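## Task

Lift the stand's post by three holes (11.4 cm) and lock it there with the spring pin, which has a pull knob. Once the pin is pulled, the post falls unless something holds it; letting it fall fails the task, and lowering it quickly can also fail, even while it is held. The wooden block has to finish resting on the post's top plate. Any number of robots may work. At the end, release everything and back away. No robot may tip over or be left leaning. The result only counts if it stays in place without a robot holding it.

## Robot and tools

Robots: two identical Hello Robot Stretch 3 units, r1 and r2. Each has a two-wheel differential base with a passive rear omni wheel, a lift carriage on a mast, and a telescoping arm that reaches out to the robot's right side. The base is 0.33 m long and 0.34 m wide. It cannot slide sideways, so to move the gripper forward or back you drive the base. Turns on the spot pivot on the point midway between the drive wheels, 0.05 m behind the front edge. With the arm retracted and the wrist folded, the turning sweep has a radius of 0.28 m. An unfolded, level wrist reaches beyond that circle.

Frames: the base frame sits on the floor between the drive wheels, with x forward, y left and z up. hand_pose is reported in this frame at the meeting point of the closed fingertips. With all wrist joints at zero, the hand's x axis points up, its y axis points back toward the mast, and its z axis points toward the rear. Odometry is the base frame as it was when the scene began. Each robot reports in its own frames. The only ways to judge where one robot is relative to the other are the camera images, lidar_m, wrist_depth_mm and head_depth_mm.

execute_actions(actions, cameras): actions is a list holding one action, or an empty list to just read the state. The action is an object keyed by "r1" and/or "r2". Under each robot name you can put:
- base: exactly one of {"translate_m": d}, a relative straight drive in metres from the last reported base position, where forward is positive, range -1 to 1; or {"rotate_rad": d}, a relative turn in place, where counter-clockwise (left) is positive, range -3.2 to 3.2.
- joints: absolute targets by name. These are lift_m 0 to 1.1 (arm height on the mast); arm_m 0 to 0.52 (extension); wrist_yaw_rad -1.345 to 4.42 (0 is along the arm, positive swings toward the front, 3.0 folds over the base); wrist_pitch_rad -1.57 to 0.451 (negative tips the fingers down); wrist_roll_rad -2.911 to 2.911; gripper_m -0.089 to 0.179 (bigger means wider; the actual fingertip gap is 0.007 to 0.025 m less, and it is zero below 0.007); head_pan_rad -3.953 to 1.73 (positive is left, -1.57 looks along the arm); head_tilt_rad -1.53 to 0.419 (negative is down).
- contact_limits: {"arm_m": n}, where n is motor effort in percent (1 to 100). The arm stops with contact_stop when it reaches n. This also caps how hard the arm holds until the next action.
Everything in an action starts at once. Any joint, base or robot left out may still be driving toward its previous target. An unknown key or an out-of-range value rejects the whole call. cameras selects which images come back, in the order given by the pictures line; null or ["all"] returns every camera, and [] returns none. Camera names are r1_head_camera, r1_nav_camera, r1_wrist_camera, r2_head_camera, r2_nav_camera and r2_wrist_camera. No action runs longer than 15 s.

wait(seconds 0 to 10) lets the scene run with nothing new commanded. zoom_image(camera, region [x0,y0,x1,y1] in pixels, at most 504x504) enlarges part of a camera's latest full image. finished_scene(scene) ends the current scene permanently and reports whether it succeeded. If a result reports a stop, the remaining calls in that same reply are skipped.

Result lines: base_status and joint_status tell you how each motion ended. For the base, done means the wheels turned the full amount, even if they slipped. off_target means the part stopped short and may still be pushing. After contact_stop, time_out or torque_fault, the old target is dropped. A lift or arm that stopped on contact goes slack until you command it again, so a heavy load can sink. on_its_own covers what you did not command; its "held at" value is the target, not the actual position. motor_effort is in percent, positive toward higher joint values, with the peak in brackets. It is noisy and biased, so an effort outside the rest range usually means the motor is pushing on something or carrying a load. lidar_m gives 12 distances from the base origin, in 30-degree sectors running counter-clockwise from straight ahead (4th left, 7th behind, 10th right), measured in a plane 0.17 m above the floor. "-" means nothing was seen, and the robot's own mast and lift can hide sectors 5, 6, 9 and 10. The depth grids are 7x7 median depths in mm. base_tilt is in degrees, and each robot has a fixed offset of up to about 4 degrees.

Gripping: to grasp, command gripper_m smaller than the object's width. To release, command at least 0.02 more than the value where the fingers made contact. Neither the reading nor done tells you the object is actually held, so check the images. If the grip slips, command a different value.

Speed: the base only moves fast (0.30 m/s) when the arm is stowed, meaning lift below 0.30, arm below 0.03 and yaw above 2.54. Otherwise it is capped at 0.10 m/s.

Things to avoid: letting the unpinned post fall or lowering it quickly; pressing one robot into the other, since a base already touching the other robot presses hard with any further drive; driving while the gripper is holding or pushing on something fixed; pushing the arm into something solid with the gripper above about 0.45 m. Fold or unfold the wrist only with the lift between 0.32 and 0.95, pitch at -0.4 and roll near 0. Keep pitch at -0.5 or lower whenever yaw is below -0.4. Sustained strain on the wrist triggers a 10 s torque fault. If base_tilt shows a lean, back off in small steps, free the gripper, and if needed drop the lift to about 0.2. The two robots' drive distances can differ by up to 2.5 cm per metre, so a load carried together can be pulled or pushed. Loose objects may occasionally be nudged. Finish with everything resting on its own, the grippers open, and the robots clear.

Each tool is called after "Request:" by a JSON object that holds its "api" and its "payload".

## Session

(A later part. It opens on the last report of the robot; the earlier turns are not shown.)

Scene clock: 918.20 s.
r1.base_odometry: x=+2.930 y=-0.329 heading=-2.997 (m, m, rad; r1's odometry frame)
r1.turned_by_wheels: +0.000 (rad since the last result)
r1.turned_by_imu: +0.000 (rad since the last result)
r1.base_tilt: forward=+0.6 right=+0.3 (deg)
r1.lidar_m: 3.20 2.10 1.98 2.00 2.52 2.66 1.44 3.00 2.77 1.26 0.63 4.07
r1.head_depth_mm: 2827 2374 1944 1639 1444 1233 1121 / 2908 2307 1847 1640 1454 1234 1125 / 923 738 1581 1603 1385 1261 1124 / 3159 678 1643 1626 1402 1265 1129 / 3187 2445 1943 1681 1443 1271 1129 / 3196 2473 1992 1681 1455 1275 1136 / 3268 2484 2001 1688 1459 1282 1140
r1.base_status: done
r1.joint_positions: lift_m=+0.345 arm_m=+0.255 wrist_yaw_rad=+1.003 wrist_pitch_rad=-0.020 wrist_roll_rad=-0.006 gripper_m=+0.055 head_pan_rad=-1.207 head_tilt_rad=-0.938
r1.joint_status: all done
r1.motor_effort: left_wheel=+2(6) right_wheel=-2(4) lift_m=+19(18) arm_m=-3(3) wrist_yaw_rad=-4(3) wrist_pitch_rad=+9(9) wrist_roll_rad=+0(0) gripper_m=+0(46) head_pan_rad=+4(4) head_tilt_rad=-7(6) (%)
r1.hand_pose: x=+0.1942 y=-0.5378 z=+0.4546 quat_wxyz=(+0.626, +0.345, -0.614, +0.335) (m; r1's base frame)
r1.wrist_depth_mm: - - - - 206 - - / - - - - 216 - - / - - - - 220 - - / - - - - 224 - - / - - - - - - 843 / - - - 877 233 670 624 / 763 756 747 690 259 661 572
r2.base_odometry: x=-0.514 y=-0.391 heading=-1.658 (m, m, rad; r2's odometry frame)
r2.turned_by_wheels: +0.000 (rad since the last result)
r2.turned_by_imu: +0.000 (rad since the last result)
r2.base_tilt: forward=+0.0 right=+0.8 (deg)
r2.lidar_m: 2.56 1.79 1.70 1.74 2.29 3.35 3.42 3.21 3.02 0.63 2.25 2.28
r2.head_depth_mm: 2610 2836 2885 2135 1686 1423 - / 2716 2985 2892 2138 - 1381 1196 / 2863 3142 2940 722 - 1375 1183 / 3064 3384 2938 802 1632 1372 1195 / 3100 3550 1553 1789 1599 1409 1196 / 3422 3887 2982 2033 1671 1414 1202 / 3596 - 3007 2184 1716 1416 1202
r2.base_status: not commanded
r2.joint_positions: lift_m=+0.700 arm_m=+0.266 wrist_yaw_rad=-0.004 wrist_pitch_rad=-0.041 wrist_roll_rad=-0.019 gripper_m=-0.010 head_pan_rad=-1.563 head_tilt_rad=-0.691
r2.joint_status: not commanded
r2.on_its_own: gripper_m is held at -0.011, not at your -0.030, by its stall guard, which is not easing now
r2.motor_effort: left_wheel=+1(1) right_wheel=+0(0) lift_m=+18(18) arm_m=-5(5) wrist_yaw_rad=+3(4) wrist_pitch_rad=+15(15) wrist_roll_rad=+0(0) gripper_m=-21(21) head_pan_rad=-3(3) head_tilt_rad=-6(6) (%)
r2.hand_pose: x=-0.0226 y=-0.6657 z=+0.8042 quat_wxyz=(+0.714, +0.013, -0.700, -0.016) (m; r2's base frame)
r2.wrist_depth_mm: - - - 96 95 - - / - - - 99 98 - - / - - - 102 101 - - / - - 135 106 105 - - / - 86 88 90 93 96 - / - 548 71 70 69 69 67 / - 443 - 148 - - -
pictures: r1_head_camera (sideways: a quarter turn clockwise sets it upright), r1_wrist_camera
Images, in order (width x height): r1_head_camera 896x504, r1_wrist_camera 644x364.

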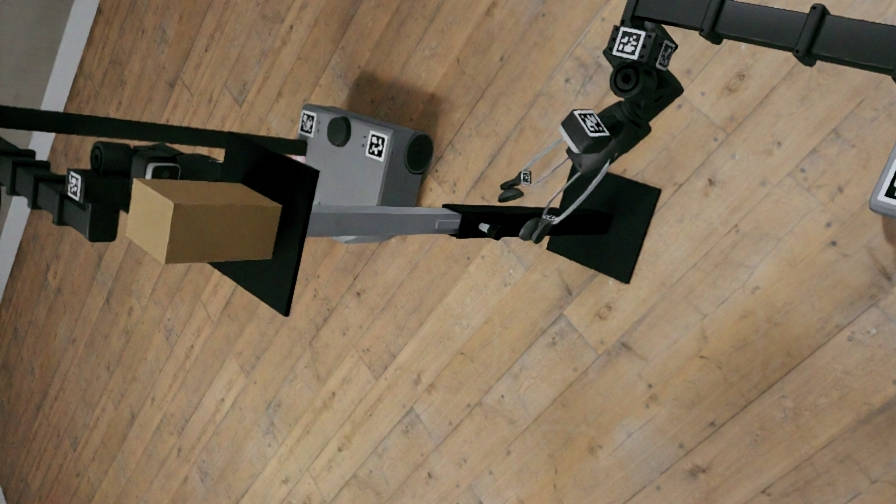

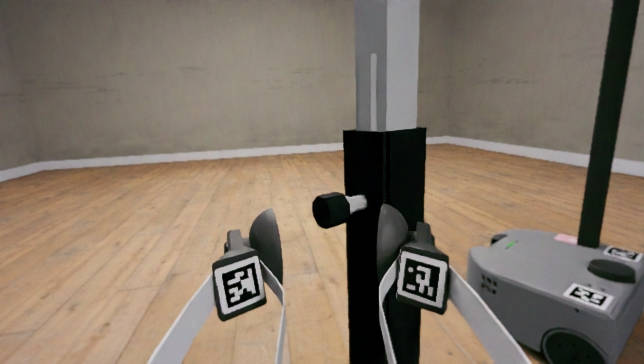

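Request:
{"api": "execute_actions", "payload": {"actions": [{"r1": {"base": {"translate_m": 0.034}, "joints": {"arm_m": 0.277, "gripper_m": 0.042}, "contact_limits": {"arm_m": 15}}}], "cameras": ["r1_wrist_camera", "r1_head_camera"]}}

Request:
{"api": "zoom_image", "payload": {"camera": "r1_wrist_camera", "region": [190, 120, 470, 300]}}

Request:
{"api": "zoom_image", "payload": {"camera": "r1_head_camera", "region": [420, 130, 600, 260]}}

Scene clock: 933.70 s.
r1.base_odometry: x=+2.896 y=-0.334 heading=-2.997 (m, m, rad; r1's odometry frame)
r1.turned_by_wheels: +0.000 (rad since the last result)
r1.turned_by_imu: +0.000 (rad since the last result)
r1.base_tilt: forward=+0.6 right=+0.3 (deg)
r1.lidar_m: 3.18 2.09 1.96 1.99 2.50 2.70 1.47 3.00 2.78 1.26 0.62 4.05
r1.head_depth_mm: 2856 2372 1941 1641 1451 1253 1128 / 2728 2168 1723 1616 1485 1257 1122 / 899 643 771 1582 1356 1259 1127 / 3165 2409 1827 1659 1431 1265 1127 / 3187 2456 1985 1670 1445 1270 1134 / 3217 2456 2005 1673 1440 1277 1137 / 3283 2481 2010 1692 1465 1281 1142
r1.base_status: done
r1.joint_positions: lift_m=+0.345 arm_m=+0.277 wrist_yaw_rad=+1.002 wrist_pitch_rad=-0.020 wrist_roll_rad=-0.006 gripper_m=+0.042 head_pan_rad=-1.207 head_tilt_rad=-0.938
r1.joint_status: all done
r1.motor_effort: left_wheel=+2(4) right_wheel=-2(4) lift_m=+19(18) arm_m=+4(5) wrist_yaw_rad=-3(5) wrist_pitch_rad=+8(9) wrist_roll_rad=+0(0) gripper_m=+0(54) head_pan_rad=+4(3) head_tilt_rad=-6(6) (%)
r1.contact_limits: arm_m 15 (drawing in: default 26, maximum 43; extending or still: default 36, maximum 59)
r1.hand_pose: x=+0.1941 y=-0.5594 z=+0.4546 quat_wxyz=(+0.626, +0.345, -0.614, +0.334) (m; r1's base frame)
r1.wrist_depth_mm: - - - - 167 - - / - - - - 171 - - / - - - - 175 - - / - - - - 177 - - / - - - 197 191 - - / - - - 888 - 664 606 / 777 743 719 707 200 628 540
r2.base_odometry: x=-0.514 y=-0.391 heading=-1.658 (m, m, rad; r2's odometry frame)
r2.turned_by_wheels: +0.000 (rad since the last result)
r2.turned_by_imu: -0.001 (rad since the last result)
r2.base_tilt: forward=+0.0 right=+0.8 (deg)
r2.lidar_m: 2.55 1.79 1.70 1.75 2.29 3.35 3.44 3.22 3.01 0.63 2.25 2.28
r2.head_depth_mm: 2615 2912 2893 2133 1681 1426 - / 2773 3065 2884 2129 - 1386 1192 / 2859 3197 2939 720 - 1364 1191 / 3076 3361 2948 799 1590 1362 1200 / 3084 3561 1526 1740 1597 1410 1201 / 3429 3775 3033 2182 1655 1417 1202 / 3605 - 2962 2187 1714 1415 1205
r2.base_status: not commanded
r2.joint_positions: lift_m=+0.700 arm_m=+0.266 wrist_yaw_rad=-0.004 wrist_pitch_rad=-0.041 wrist_roll_rad=-0.019 gripper_m=-0.010 head_pan_rad=-1.563 head_tilt_rad=-0.691
r2.joint_status: not commanded
r2.on_its_own: gripper_m is held at -0.011, not at your -0.030, by its stall guard, which is not easing now
r2.motor_effort: left_wheel=+1(1) right_wheel=+0(0) lift_m=+19(18) arm_m=-4(6) wrist_yaw_rad=+4(3) wrist_pitch_rad=+14(15) wrist_roll_rad=+0(0) gripper_m=-19(20) head_pan_rad=-3(3) head_tilt_rad=-5(6) (%)
r2.hand_pose: x=-0.0226 y=-0.6657 z=+0.8042 quat_wxyz=(+0.714, +0.013, -0.700, -0.016) (m; r2's base frame)
r2.wrist_depth_mm: - - - 96 95 - - / - - - 99 98 - - / - - - 102 102 - - / - - 134 106 106 - - / - 86 88 90 93 96 - / - 530 70 70 69 69 67 / - 455 - 148 - - -
pictures: r1_head_camera (sideways: a quarter turn clockwise sets it upright), r1_wrist_camera
Images, in order (width x height): r1_head_camera 896x504, r1_wrist_camera 644x364.

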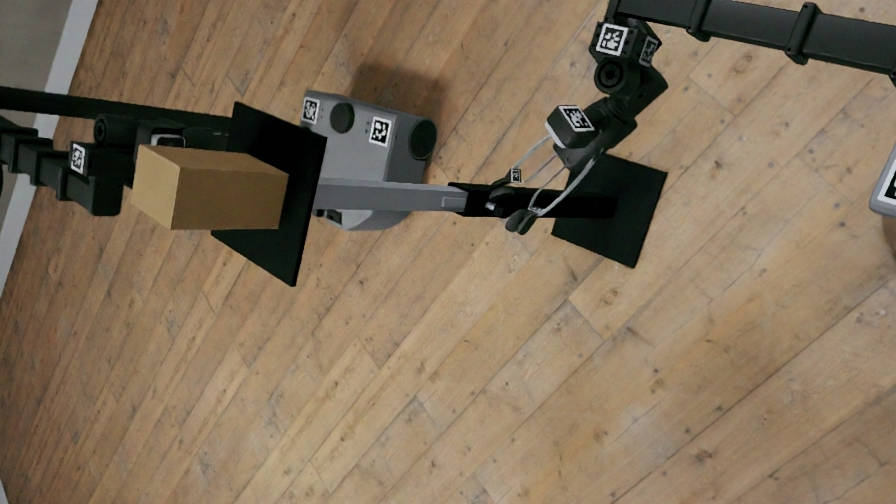

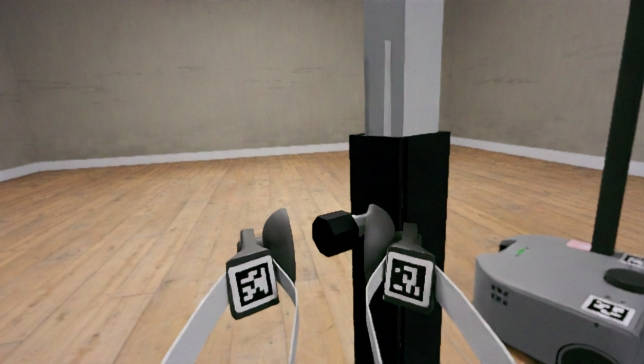

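Region (190, 120, 470, 300) of r1_wrist_camera's 644x364 image, scaled by 1.800; it fills the top 324 rows of this view, and the rest is white.

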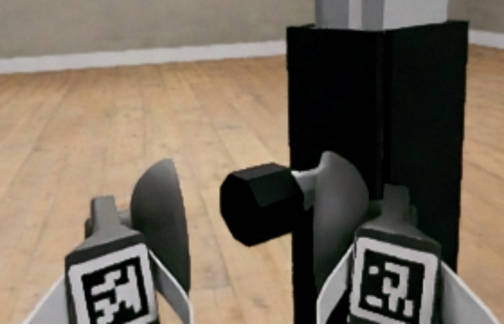

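Region (420, 130, 600, 260) of r1_head_camera's 896x504 image, scaled by 2.800, with more detail than that image has.

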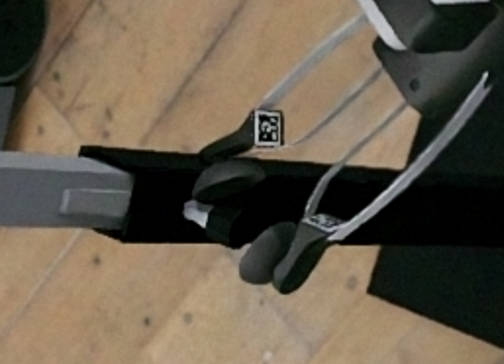

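Request:
{"api": "execute_actions", "payload": {"actions": [{"r1": {"joints": {"gripper_m": -0.01}}, "r2": {"joints": {"lift_m": 0.717}}}], "cameras": ["r1_wrist_camera", "r1_head_camera"]}}

Request:
{"api": "zoom_image", "payload": {"camera": "r1_wrist_camera", "region": [190, 120, 470, 300]}}

Request:
{"api": "zoom_image", "payload": {"camera": "r1_head_camera", "region": [420, 130, 600, 260]}}

Scene clock: 943.67 s.
r1.base_odometry: x=+2.896 y=-0.334 heading=-2.998 (m, m, rad; r1's odometry frame)
r1.turned_by_wheels: -0.001 (rad since the last result)
r1.turned_by_imu: -0.001 (rad since the last result)
r1.base_tilt: forward=+0.6 right=+0.2 (deg)
r1.lidar_m: 3.18 2.10 1.96 1.99 2.51 2.70 1.47 3.00 2.78 1.26 0.62 4.04
r1.head_depth_mm: 2836 2368 1939 1646 1449 1254 1128 / 2730 2178 1727 1613 1486 1256 1120 / 849 643 769 1575 1350 1261 1125 / 3167 2422 1840 1672 1434 1266 1131 / 3194 2443 1980 1675 1441 1271 1129 / 3230 2451 1990 1678 1454 1277 1134 / 3270 2486 2009 1690 1463 1280 1145
r1.base_status: not commanded
r1.joint_positions: lift_m=+0.345 arm_m=+0.277 wrist_yaw_rad=+0.990 wrist_pitch_rad=-0.022 wrist_roll_rad=-0.006 gripper_m=-0.009 head_pan_rad=-1.207 head_tilt_rad=-0.938
r1.joint_status: all done
r1.on_its_own: wrist_yaw_rad is at rest, and its effort (+13) is outside its rest range (-12 to +12)
r1.motor_effort: left_wheel=-3(3) right_wheel=+10(10) lift_m=+18(19) arm_m=+3(4) wrist_yaw_rad=+13(16) wrist_pitch_rad=+9(9) wrist_roll_rad=+0(0) gripper_m=-12(87) head_pan_rad=+4(4) head_tilt_rad=-7(6) (%)
r1.hand_pose: x=+0.1923 y=-0.5622 z=+0.4543 quat_wxyz=(+0.628, +0.342, -0.616, +0.330) (m; r1's base frame)
r1.wrist_depth_mm: - - - - 169 - - / - - - - 174 - - / - - - - 177 - - / - - - - 179 - - / - - - 166 194 - - / - - - 883 897 652 603 / 764 740 712 707 200 648 546
r2.base_odometry: x=-0.514 y=-0.391 heading=-1.658 (m, m, rad; r2's odometry frame)
r2.turned_by_wheels: +0.000 (rad since the last result)
r2.turned_by_imu: -0.001 (rad since the last result)
r2.base_tilt: forward=+0.0 right=+0.8 (deg)
r2.lidar_m: 2.54 1.79 1.70 1.74 2.29 3.35 3.46 3.19 3.01 0.63 2.25 2.28
r2.head_depth_mm: 2593 2922 2925 2139 1735 1467 - / 2732 3047 2950 2136 - 1377 1178 / 2895 3224 2897 713 - 1372 1188 / 3076 3394 2914 797 1610 1368 1188 / 3092 3531 1522 1760 1589 1398 1195 / 3398 3829 2987 2167 1650 1400 1197 / 3623 - 2984 2166 1718 1425 1215
r2.base_status: not commanded
r2.joint_positions: lift_m=+0.716 arm_m=+0.266 wrist_yaw_rad=-0.004 wrist_pitch_rad=-0.094 wrist_roll_rad=-0.019 gripper_m=-0.010 head_pan_rad=-1.563 head_tilt_rad=-0.691
r2.joint_status: all done
r2.on_its_own: gripper_m is held at -0.011, not at your -0.030, by its stall guard, which is not easing now; wrist_pitch_rad is at rest, and its effort (+33) is outside its rest range (-20 to +32)
r2.motor_effort: left_wheel=+1(1) right_wheel=+0(0) lift_m=+33(32) arm_m=-5(6) wrist_yaw_rad=+3(4) wrist_pitch_rad=+33(34) wrist_roll_rad=+0(0) gripper_m=-21(21) head_pan_rad=-2(3) head_tilt_rad=-6(6) (%)
r2.hand_pose: x=-0.0226 y=-0.6635 z=+0.8069 quat_wxyz=(+0.713, +0.032, -0.699, -0.035) (m; r2's base frame)
r2.wrist_depth_mm: - - - 92 91 - - / - - - 96 95 - - / - - - 100 99 - - / - - 141 104 104 - - / - 97 99 101 103 106 - / - 74 72 73 74 76 77 / - 426 982 153 - - -
pictures: r1_head_camera (sideways: a quarter turn clockwise sets it upright), r1_wrist_camera
Images, in order (width x height): r1_head_camera 896x504, r1_wrist_camera 644x364.

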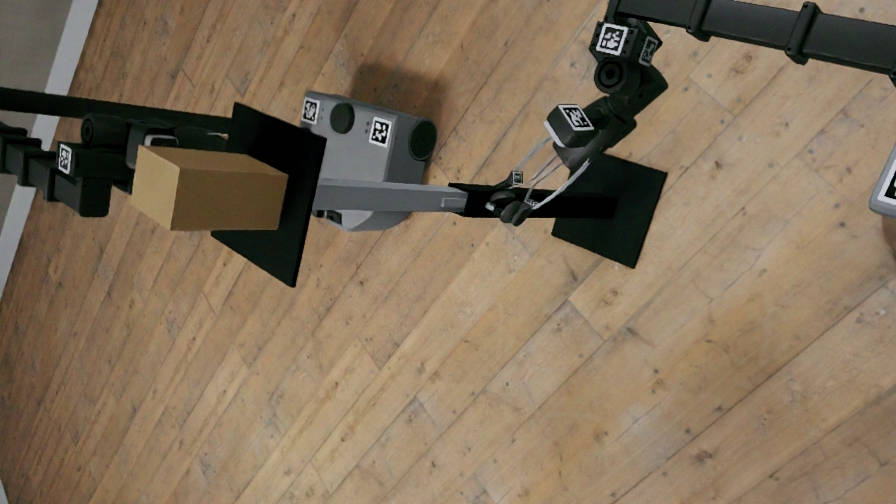

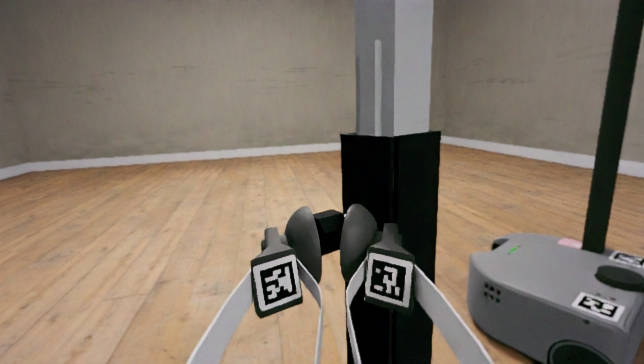

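Region (190, 120, 470, 300) of r1_wrist_camera's 644x364 image, scaled by 1.800; it fills the top 324 rows of this view, and the rest is white.

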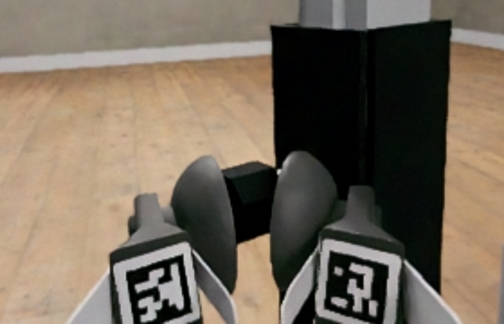

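Region (420, 130, 600, 260) of r1_head_camera's 896x504 image, scaled by 2.800, with more detail than that image has.

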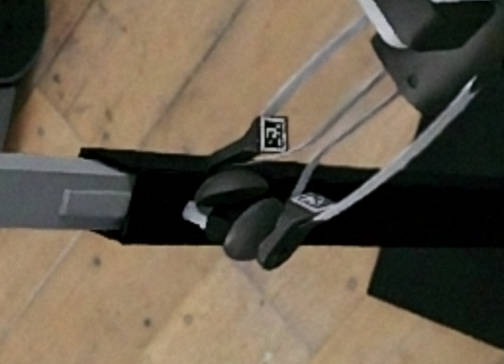

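Request:
{"api": "execute_actions", "payload": {"actions": [{"r1": {"joints": {"arm_m": 0.255}}}], "cameras": ["r1_wrist_camera", "r1_head_camera"]}}

Request:
{"api": "zoom_image", "payload": {"camera": "r1_wrist_camera", "region": [190, 120, 470, 300]}}

Request:
{"api": "zoom_image", "payload": {"camera": "r1_head_camera", "region": [420, 130, 600, 260]}}

Scene clock: 953.93 s.
r1.base_odometry: x=+2.896 y=-0.334 heading=-2.998 (m, m, rad; r1's odometry frame)
r1.turned_by_wheels: +0.000 (rad since the last result)
r1.turned_by_imu: +0.000 (rad since the last result)
r1.base_tilt: forward=+0.6 right=+0.3 (deg)
r1.lidar_m: 3.19 2.10 1.96 1.99 2.51 2.69 1.47 2.99 2.78 1.26 0.62 4.05
r1.head_depth_mm: 2829 2396 1940 1639 1446 1233 1126 / 2753 2172 1724 1611 1455 1246 1121 / 846 642 770 1580 1365 1258 1126 / 3179 2432 1827 1675 1444 1265 1128 / 3198 2463 1990 1676 1444 1273 1135 / 3243 2448 1989 1690 1449 1274 1139 / 3296 2486 2013 1695 1458 1282 1142
r1.base_status: not commanded
r1.joint_positions: lift_m=+0.345 arm_m=+0.256 wrist_yaw_rad=+0.955 wrist_pitch_rad=-0.022 wrist_roll_rad=-0.006 gripper_m=-0.010 head_pan_rad=-1.207 head_tilt_rad=-0.938
r1.joint_status: all done
r1.on_its_own: wrist_yaw_rad is at rest, and its effort (+58) is outside its rest range (-12 to +12)
r1.motor_effort: left_wheel=-5(5) right_wheel=+8(10) lift_m=+18(18) arm_m=-6(6) wrist_yaw_rad=+58(58) wrist_pitch_rad=+9(10) wrist_roll_rad=+0(0) gripper_m=-11(12) head_pan_rad=+4(4) head_tilt_rad=-6(6) (%)
r1.hand_pose: x=+0.1873 y=-0.5483 z=+0.4543 quat_wxyz=(+0.634, +0.331, -0.622, +0.319) (m; r1's base frame)
r1.wrist_depth_mm: - - - - 183 - - / - - - - 186 - - / - - - - 189 - - / - - - - 194 - - / - - - - 208 - - / - - 974 - 885 662 623 / 787 749 722 709 219 635 577
r2.base_odometry: x=-0.514 y=-0.391 heading=-1.658 (m, m, rad; r2's odometry frame)
r2.turned_by_wheels: +0.000 (rad since the last result)
r2.turned_by_imu: -0.001 (rad since the last result)
r2.base_tilt: forward=+0.0 right=+0.8 (deg)
r2.lidar_m: 2.55 1.79 1.70 1.74 2.29 3.36 3.45 3.20 3.02 0.63 2.25 2.28
r2.head_depth_mm: 2620 2886 2851 2125 1724 1463 - / 2738 3077 2900 2169 - 1374 1187 / 2877 3237 2916 714 - 1360 1194 / 3090 3341 2896 798 1605 1365 1193 / 3096 3567 1506 1699 1593 1396 1202 / 3429 3770 2985 2164 1664 1416 1206 / 3554 - 2977 2200 1722 1411 1207
r2.base_status: not commanded
r2.joint_positions: lift_m=+0.716 arm_m=+0.266 wrist_yaw_rad=-0.004 wrist_pitch_rad=-0.094 wrist_roll_rad=-0.019 gripper_m=-0.010 head_pan_rad=-1.563 head_tilt_rad=-0.691
r2.joint_status: not commanded
r2.on_its_own: gripper_m is held at -0.011, not at your -0.030, by its stall guard, which is not easing now; wrist_pitch_rad is at rest, and its effort (+33) is outside its rest range (-20 to +32)
r2.motor_effort: left_wheel=+1(1) right_wheel=+0(0) lift_m=+33(33) arm_m=-6(5) wrist_yaw_rad=+4(4) wrist_pitch_rad=+33(33) wrist_roll_rad=+0(0) gripper_m=-21(21) head_pan_rad=-3(2) head_tilt_rad=-6(6) (%)
r2.hand_pose: x=-0.0226 y=-0.6635 z=+0.8069 quat_wxyz=(+0.713, +0.032, -0.699, -0.035) (m; r2's base frame)
r2.wrist_depth_mm: - - - 92 91 - - / - - - 96 95 - - / - - - 100 99 - - / - - 141 104 104 - - / - 97 99 101 103 106 - / - 74 72 73 74 75 77 / - 447 947 152 - - -
pictures: r1_head_camera (sideways: a quarter turn clockwise sets it upright), r1_wrist_camera
Images, in order (width x height): r1_head_camera 896x504, r1_wrist_camera 644x364.

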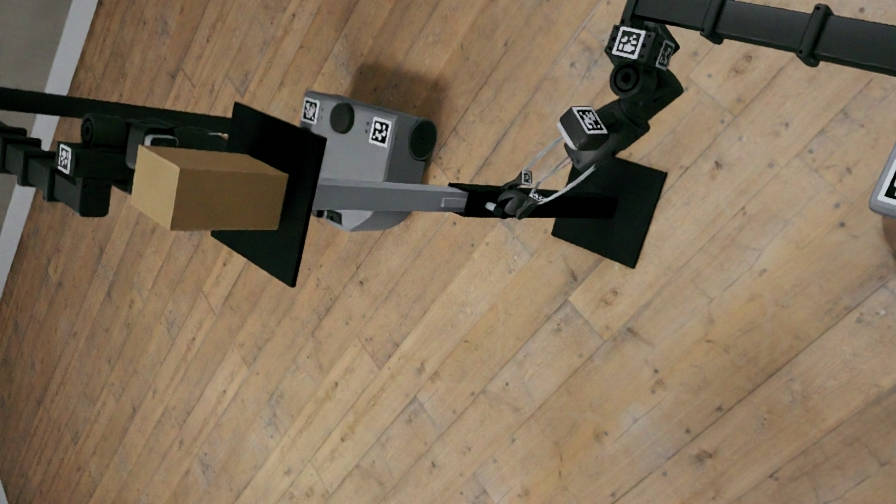

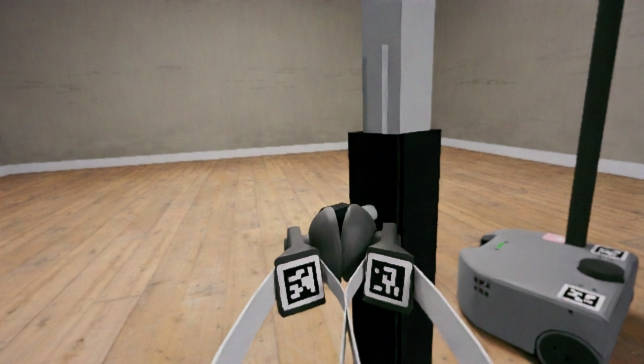

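Region (190, 120, 470, 300) of r1_wrist_camera's 644x364 image, scaled by 1.800; it fills the top 324 rows of this view, and the rest is white.

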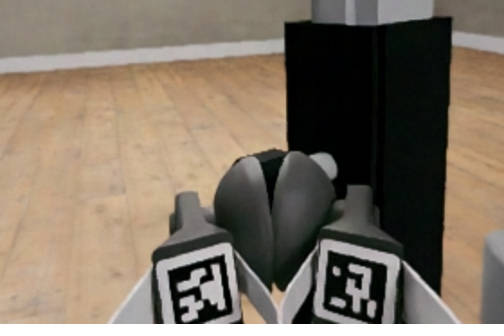

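Region (420, 130, 600, 260) of r1_head_camera's 896x504 image, scaled by 2.800, with more detail than that image has.

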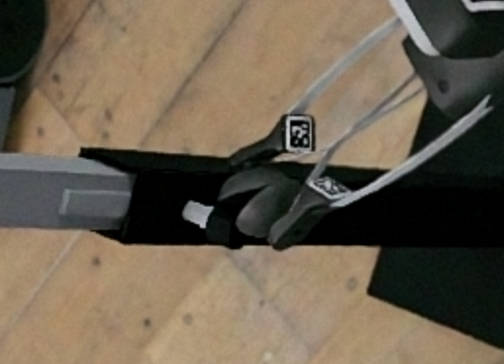

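Request:
{"api": "execute_actions", "payload": {"actions": []}}

Scene clock: 982.77 s.
r1.base_odometry: x=+2.896 y=-0.334 heading=-2.997 (m, m, rad; r1's odometry frame)
r1.turned_by_wheels: +0.000 (rad since the last result)
r1.turned_by_imu: +0.000 (rad since the last result)
r1.base_tilt: forward=+0.6 right=+0.3 (deg)
r1.lidar_m: 3.19 2.10 1.96 1.98 2.51 2.70 1.47 2.99 2.78 1.25 0.62 4.04
r1.head_depth_mm: 2832 2391 1933 1643 1449 1232 1125 / 2740 2183 1714 1615 1473 1248 1123 / 847 643 770 1574 1360 1262 1128 / 3189 2417 1819 1664 1440 1265 1127 / 3208 2430 1980 1669 1448 1273 1131 / 3236 2478 1991 1680 1457 1273 1137 / 3281 2481 2007 1698 1461 1280 1139
r1.base_status: not commanded
r1.joint_positions: lift_m=+0.345 arm_m=+0.255 wrist_yaw_rad=+0.930 wrist_pitch_rad=-0.022 wrist_roll_rad=-0.006 gripper_m=-0.010 head_pan_rad=-1.207 head_tilt_rad=-0.938
r1.joint_status: all done
r1.on_its_own: wrist_yaw_rad is held at +0.938, not at your +1.000, by its stall guard, which is not easing now
r1.motor_effort: left_wheel=-3(5) right_wheel=+6(10) lift_m=+18(18) arm_m=-2(6) wrist_yaw_rad=+9(58) wrist_pitch_rad=+9(10) wrist_roll_rad=+0(0) gripper_m=-8(12) head_pan_rad=+4(4) head_tilt_rad=-7(6) (%)
r1.hand_pose: x=+0.1836 y=-0.5530 z=+0.4542 quat_wxyz=(+0.638, +0.323, -0.626, +0.311) (m; r1's base frame)
r1.wrist_depth_mm: - - - - 185 - - / - - - - 190 - - / - - - - 196 - - / - - - - 199 - - / - - - - 215 851 - / - - - - 815 642 640 / 779 743 717 706 217 646 582
r2.base_odometry: x=-0.514 y=-0.391 heading=-1.658 (m, m, rad; r2's odometry frame)
r2.turned_by_wheels: +0.000 (rad since the last result)
r2.turned_by_imu: -0.001 (rad since the last result)
r2.base_tilt: forward=+0.0 right=+0.8 (deg)
r2.lidar_m: 2.54 1.79 1.70 1.74 2.30 3.36 3.45 3.21 3.02 0.63 2.25 2.28
r2.head_depth_mm: 2648 2871 2886 2114 1725 1466 - / 2776 3037 2925 2129 - 1372 1187 / 2906 3202 2888 713 - 1363 1189 / 3075 3436 2906 797 1607 1366 1193 / 3060 3538 1501 1710 1601 1414 1192 / 3410 3821 2981 2152 1661 1414 1197 / 3576 - 2995 2184 1728 1415 1210
r2.base_status: not commanded
r2.joint_positions: lift_m=+0.716 arm_m=+0.266 wrist_yaw_rad=-0.004 wrist_pitch_rad=-0.094 wrist_roll_rad=-0.019 gripper_m=-0.010 head_pan_rad=-1.563 head_tilt_rad=-0.691
r2.joint_status: not commanded
r2.on_its_own: gripper_m is held at -0.011, not at your -0.030, by its stall guard, which is not easing now; wrist_pitch_rad is at rest, and its effort (+33) is outside its rest range (-20 to +32)
r2.motor_effort: left_wheel=+1(1) right_wheel=+0(0) lift_m=+33(33) arm_m=-6(5) wrist_yaw_rad=+4(4) wrist_pitch_rad=+33(33) wrist_roll_rad=+0(0) gripper_m=-21(21) head_pan_rad=-2(2) head_tilt_rad=-5(6) (%)
r2.hand_pose: x=-0.0226 y=-0.6635 z=+0.8069 quat_wxyz=(+0.713, +0.032, -0.699, -0.035) (m; r2's base frame)
r2.wrist_depth_mm: - - - 92 91 - - / - - - 96 95 - - / - - - 100 100 - - / - - 141 104 104 - - / - 97 99 101 103 106 - / - 74 72 73 74 76 77 / - 445 963 153 - - -
pictures: r1_head_camera (sideways: a quarter turn clockwise sets it upright), r1_nav_camera (sideways: a quarter turn counterclockwise sets it upright), r1_wrist_camera, r2_head_camera (sideways: a quarter turn clockwise sets it upright), r2_nav_camera (sideways: a quarter turn counterclockwise sets it upright), r2_wrist_camera
Images, in order (width x height): r1_head_camera 896x504, r1_nav_camera 672x504, r1_wrist_camera 644x364, r2_head_camera 896x504, r2_nav_camera 672x504, r2_wrist_camera 644x364.

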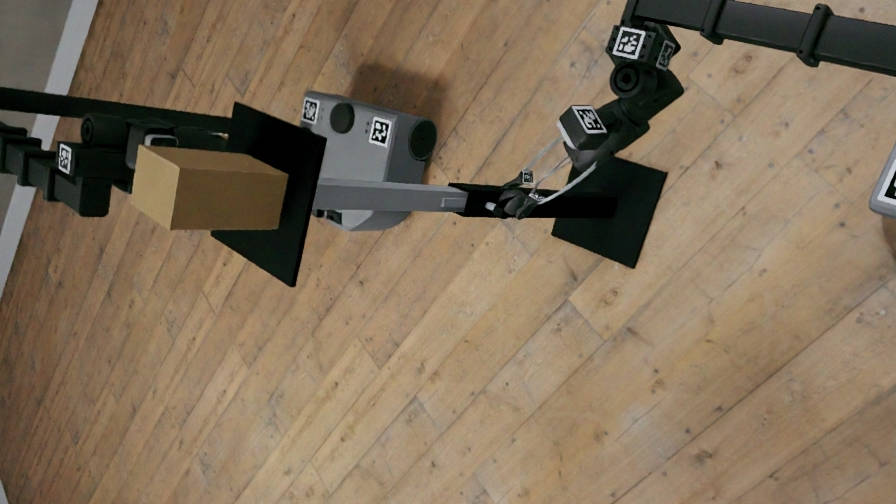

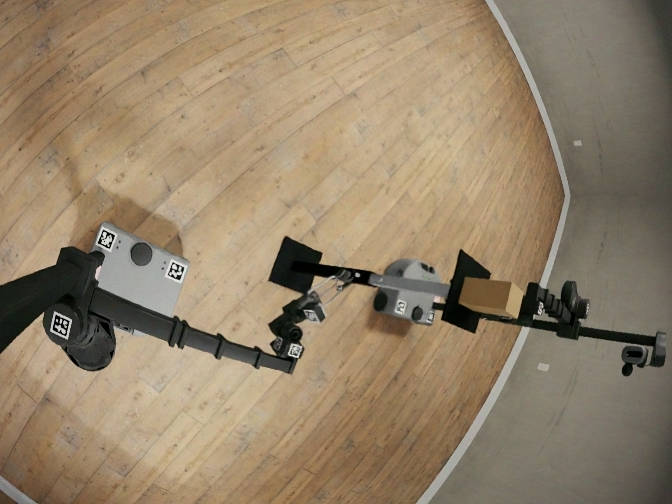

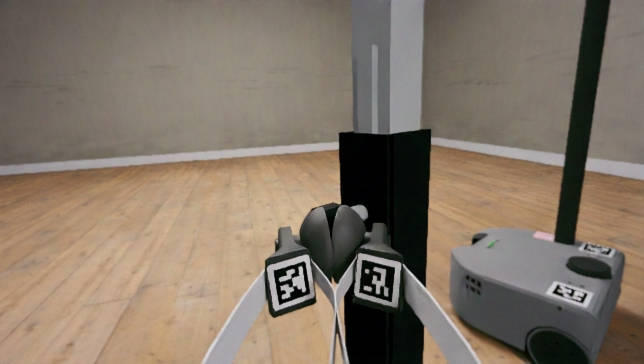

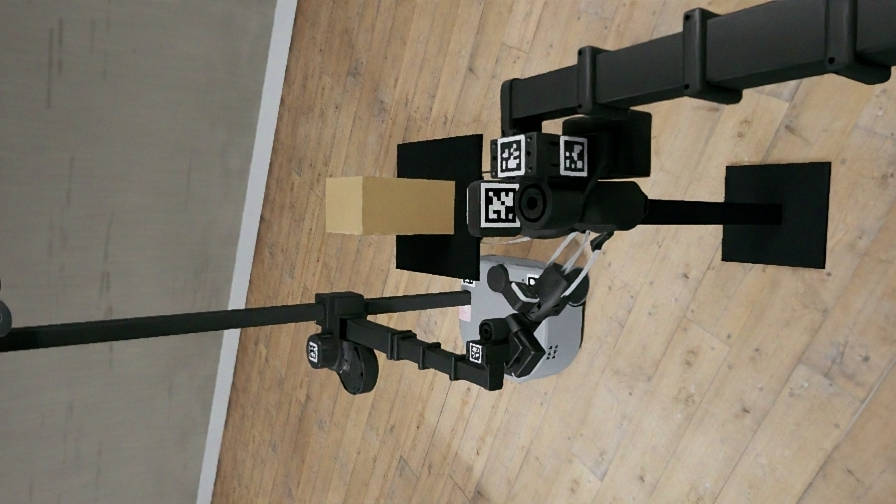

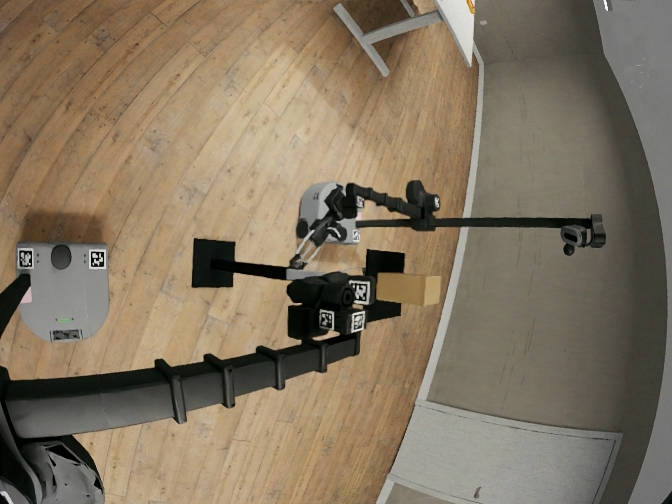

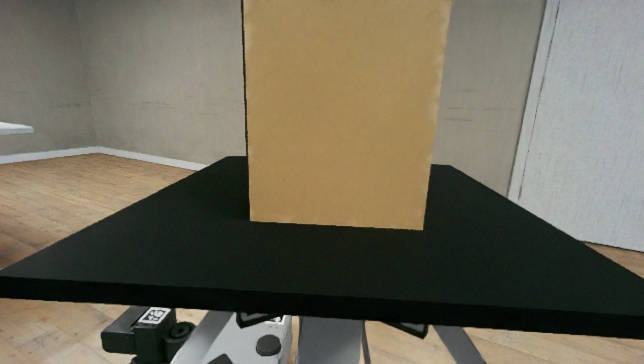

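Request:
{"api": "zoom_image", "payload": {"camera": "r1_wrist_camera", "region": [220, 120, 460, 320]}}

Request:
{"api": "zoom_image", "payload": {"camera": "r1_head_camera", "region": [420, 120, 620, 260]}}

Region (220, 120, 460, 320) of r1_wrist_camera's 644x364 image, scaled by 2.100.

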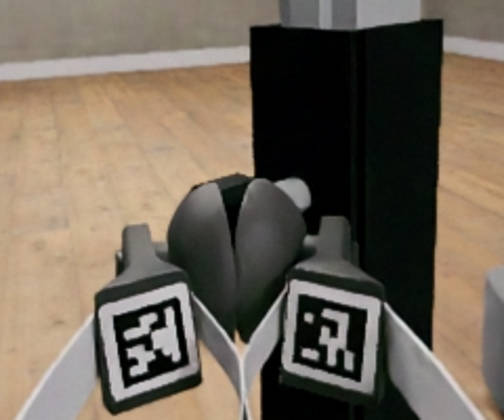

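Region (420, 120, 620, 260) of r1_head_camera's 896x504 image, scaled by 2.520, with more detail than that image has; it fills the top 353 rows of this view, and the rest is white.

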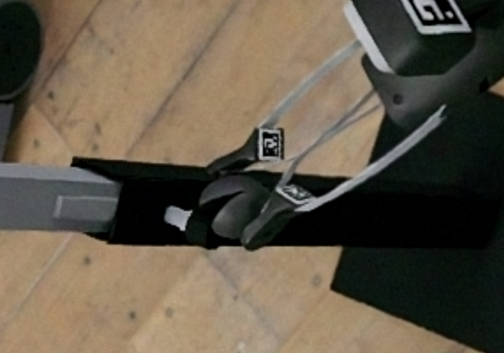

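Request:
{"api": "execute_actions", "payload": {"actions": [{"r1": {"base": {"translate_m": -0.03}}}], "cameras": []}}

Request:
{"api": "execute_actions", "payload": {"actions": [{"r1": {"base": {"translate_m": 0.254}, "joints": {"arm_m": 0.12, "wrist_yaw_rad": 0.0, "gripper_m": 0.06, "head_pan_rad": -1.57, "head_tilt_rad": -1.0}}}], "cameras": ["r1_head_camera", "r1_wrist_camera"]}}

Scene clock: 1104.30 s.
r1.base_odometry: x=+2.926 y=-0.330 heading=-2.997 (m, m, rad; r1's odometry frame)
r1.turned_by_wheels: +0.000 (rad since the last result)
r1.turned_by_imu: +0.000 (rad since the last result)
r1.base_tilt: forward=+0.7 right=+0.2 (deg)
r1.lidar_m: 3.19 2.10 1.98 1.99 2.53 2.66 1.44 2.98 2.77 1.26 0.63 4.06
r1.head_depth_mm: 2811 2364 1936 1635 1451 1234 1124 / 2862 2317 1851 1644 1469 1244 1122 / 835 695 860 1605 1387 1257 1125 / 3172 677 1654 1632 1400 1267 1128 / 3184 2456 1942 1675 1448 1272 1131 / 3221 2472 1993 1686 1455 1276 1137 / 3263 2486 2017 1696 1460 1279 1143
r1.base_status: done
r1.joint_positions: lift_m=+0.345 arm_m=+0.255 wrist_yaw_rad=+0.936 wrist_pitch_rad=-0.022 wrist_roll_rad=-0.006 gripper_m=-0.010 head_pan_rad=-1.207 head_tilt_rad=-0.938
r1.joint_status: not commanded
r1.on_its_own: wrist_yaw_rad is held at +0.938, not at your +1.000, by its stall guard, which is not easing now
r1.motor_effort: left_wheel=+2(5) right_wheel=-2(5) lift_m=+18(19) arm_m=-2(2) wrist_yaw_rad=+2(10) wrist_pitch_rad=+10(9) wrist_roll_rad=+0(0) gripper_m=-6(8) head_pan_rad=+4(4) head_tilt_rad=-6(6) (%)
r1.hand_pose: x=+0.1844 y=-0.5518 z=+0.4542 quat_wxyz=(+0.637, +0.325, -0.625, +0.313) (m; r1's base frame)
r1.wrist_depth_mm: - - - - - - - / - - - - - - - / - - - - - - - / - - - 222 - - - / - - - - - 862 - / - - 959 - 889 669 689 / 763 755 740 687 665 648 633
r2.base_odometry: x=-0.514 y=-0.391 heading=-1.658 (m, m, rad; r2's odometry frame)
r2.turned_by_wheels: +0.000 (rad since the last result)
r2.turned_by_imu: -0.001 (rad since the last result)
r2.base_tilt: forward=+0.0 right=+0.8 (deg)
r2.lidar_m: 2.56 1.80 1.70 1.74 2.30 3.35 3.44 3.22 3.01 0.63 2.25 2.28
r2.head_depth_mm: 2612 2856 2859 2117 1730 1446 - / 2750 3073 2921 2127 - 1374 1193 / 2877 3184 2888 713 - 1366 1193 / 3021 3371 2925 796 1609 1372 1196 / 3075 3506 1544 1787 1596 1409 1196 / 3427 3812 2970 2045 1660 1406 1212 / 3613 - 2986 2189 1717 1411 1212
r2.base_status: not commanded
r2.joint_positions: lift_m=+0.716 arm_m=+0.266 wrist_yaw_rad=-0.004 wrist_pitch_rad=-0.094 wrist_roll_rad=-0.019 gripper_m=-0.010 head_pan_rad=-1.563 head_tilt_rad=-0.691
r2.joint_status: not commanded
r2.on_its_own: gripper_m is held at -0.011, not at your -0.030, by its stall guard, which is not easing now
r2.motor_effort: left_wheel=+1(1) right_wheel=+0(0) lift_m=+33(33) arm_m=-5(5) wrist_yaw_rad=+4(4) wrist_pitch_rad=+32(33) wrist_roll_rad=+0(0) gripper_m=-22(21) head_pan_rad=-3(3) head_tilt_rad=-6(6) (%)
r2.hand_pose: x=-0.0226 y=-0.6635 z=+0.8069 quat_wxyz=(+0.713, +0.032, -0.699, -0.035) (m; r2's base frame)
r2.wrist_depth_mm: - - - 92 91 - - / - - - 96 95 - - / - - - 100 99 - - / - - 140 104 104 - - / - 97 99 101 103 106 - / - 74 72 73 74 76 77 / - 446 956 152 - - -
pictures: none
No camera images: the call's "cameras" was empty. Leave "cameras" out to get every camera's image.

Scene clock: 1107.97 s.
r1.base_odometry: x=+2.675 y=-0.366 heading=-2.997 (m, m, rad; r1's odometry frame)
r1.turned_by_wheels: +0.000 (rad since the last result)
r1.turned_by_imu: +0.001 (rad since the last result)
r1.base_tilt: forward=+0.6 right=+0.2 (deg)
r1.lidar_m: 3.01 2.00 1.88 1.90 2.39 2.91 1.69 3.09 2.88 0.60 3.64 3.84
r1.head_depth_mm: 2565 2188 1836 1576 1383 1233 1111 / 2658 2198 1800 1585 1391 1250 - / 2671 623 816 1524 1363 - 1146 / 800 1487 1593 1599 1387 1249 1138 / 2792 2253 1784 1608 1406 1251 1125 / 2840 2250 1889 1619 1416 1253 1133 / 2891 2276 1896 1628 1416 1256 1132
r1.base_status: done
r1.joint_positions: lift_m=+0.345 arm_m=+0.120 wrist_yaw_rad=+0.002 wrist_pitch_rad=-0.022 wrist_roll_rad=-0.006 gripper_m=+0.060 head_pan_rad=-1.563 head_tilt_rad=-0.987
r1.joint_status: all done
r1.motor_effort: left_wheel=+2(6) right_wheel=-2(2) lift_m=+18(18) arm_m=-3(3) wrist_yaw_rad=-3(5) wrist_pitch_rad=+9(9) wrist_roll_rad=+0(0) gripper_m=+0(80) head_pan_rad=-3(28) head_tilt_rad=-7(15) (%)
r1.hand_pose: x=-0.0208 y=-0.5209 z=+0.4542 quat_wxyz=(+0.710, +0.009, -0.705, -0.007) (m; r1's base frame)
r1.wrist_depth_mm: - - - 899 - - - / - - - 921 - - - / - - - 237 - - - / - - - 237 - - - / - - - 248 - - - / - 959 - 261 895 898 896 / 768 745 742 270 718 695 688
r2.base_odometry: x=-0.514 y=-0.391 heading=-1.658 (m, m, rad; r2's odometry frame)
r2.turned_by_wheels: +0.000 (rad since the last result)
r2.turned_by_imu: -0.001 (rad since the last result)
r2.base_tilt: forward=+0.1 right=+0.8 (deg)
r2.lidar_m: 2.54 1.79 1.70 1.74 2.29 3.35 3.45 3.22 3.02 0.63 2.25 2.27
r2.head_depth_mm: 2642 2914 2828 2115 1742 1467 - / 2720 3039 2878 2124 - 1379 1189 / 2850 3125 2753 714 - 1364 1191 / 3017 3385 1499 797 1606 1371 1194 / 3197 3638 2945 2125 1711 1405 1204 / 3375 3812 2978 2180 1702 1426 1203 / 3627 - 2967 2180 1719 1405 1199
r2.base_status: not commanded
r2.joint_positions: lift_m=+0.716 arm_m=+0.266 wrist_yaw_rad=-0.004 wrist_pitch_rad=-0.094 wrist_roll_rad=-0.019 gripper_m=-0.010 head_pan_rad=-1.563 head_tilt_rad=-0.691
r2.joint_status: not commanded
r2.on_its_own: gripper_m is held at -0.011, not at your -0.030, by its stall guard, which is not easing now; wrist_pitch_rad is at rest, and its effort (+33) is outside its rest range (-20 to +32)
r2.motor_effort: left_wheel=+1(1) right_wheel=+0(0) lift_m=+33(33) arm_m=-6(5) wrist_yaw_rad=+4(4) wrist_pitch_rad=+33(33) wrist_roll_rad=+0(0) gripper_m=-20(21) head_pan_rad=-2(3) head_tilt_rad=-6(6) (%)
r2.hand_pose: x=-0.0226 y=-0.6635 z=+0.8069 quat_wxyz=(+0.713, +0.032, -0.699, -0.035) (m; r2's base frame)
r2.wrist_depth_mm: - - - 92 91 - - / - - - 96 95 - - / - - - 100 99 - - / - - 141 104 104 - - / - 97 99 101 103 106 - / - 74 72 73 74 75 77 / - - - 153 - - -
pictures: r1_head_camera (sideways: a quarter turn clockwise sets it upright), r1_wrist_camera
Images, in order (width x height): r1_head_camera 896x504, r1_wrist_camera 644x364.

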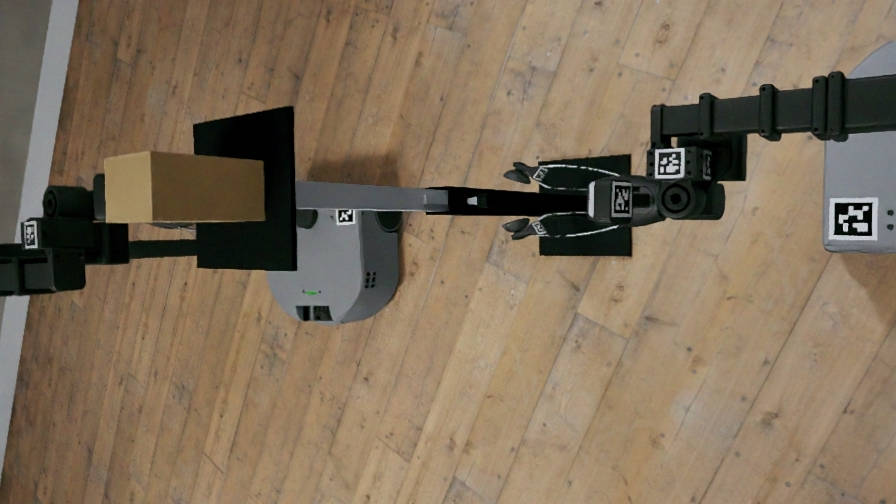

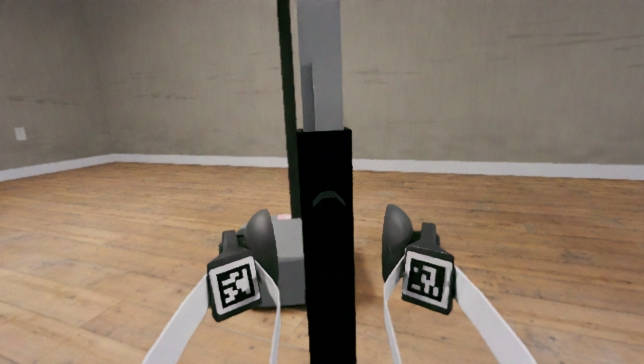

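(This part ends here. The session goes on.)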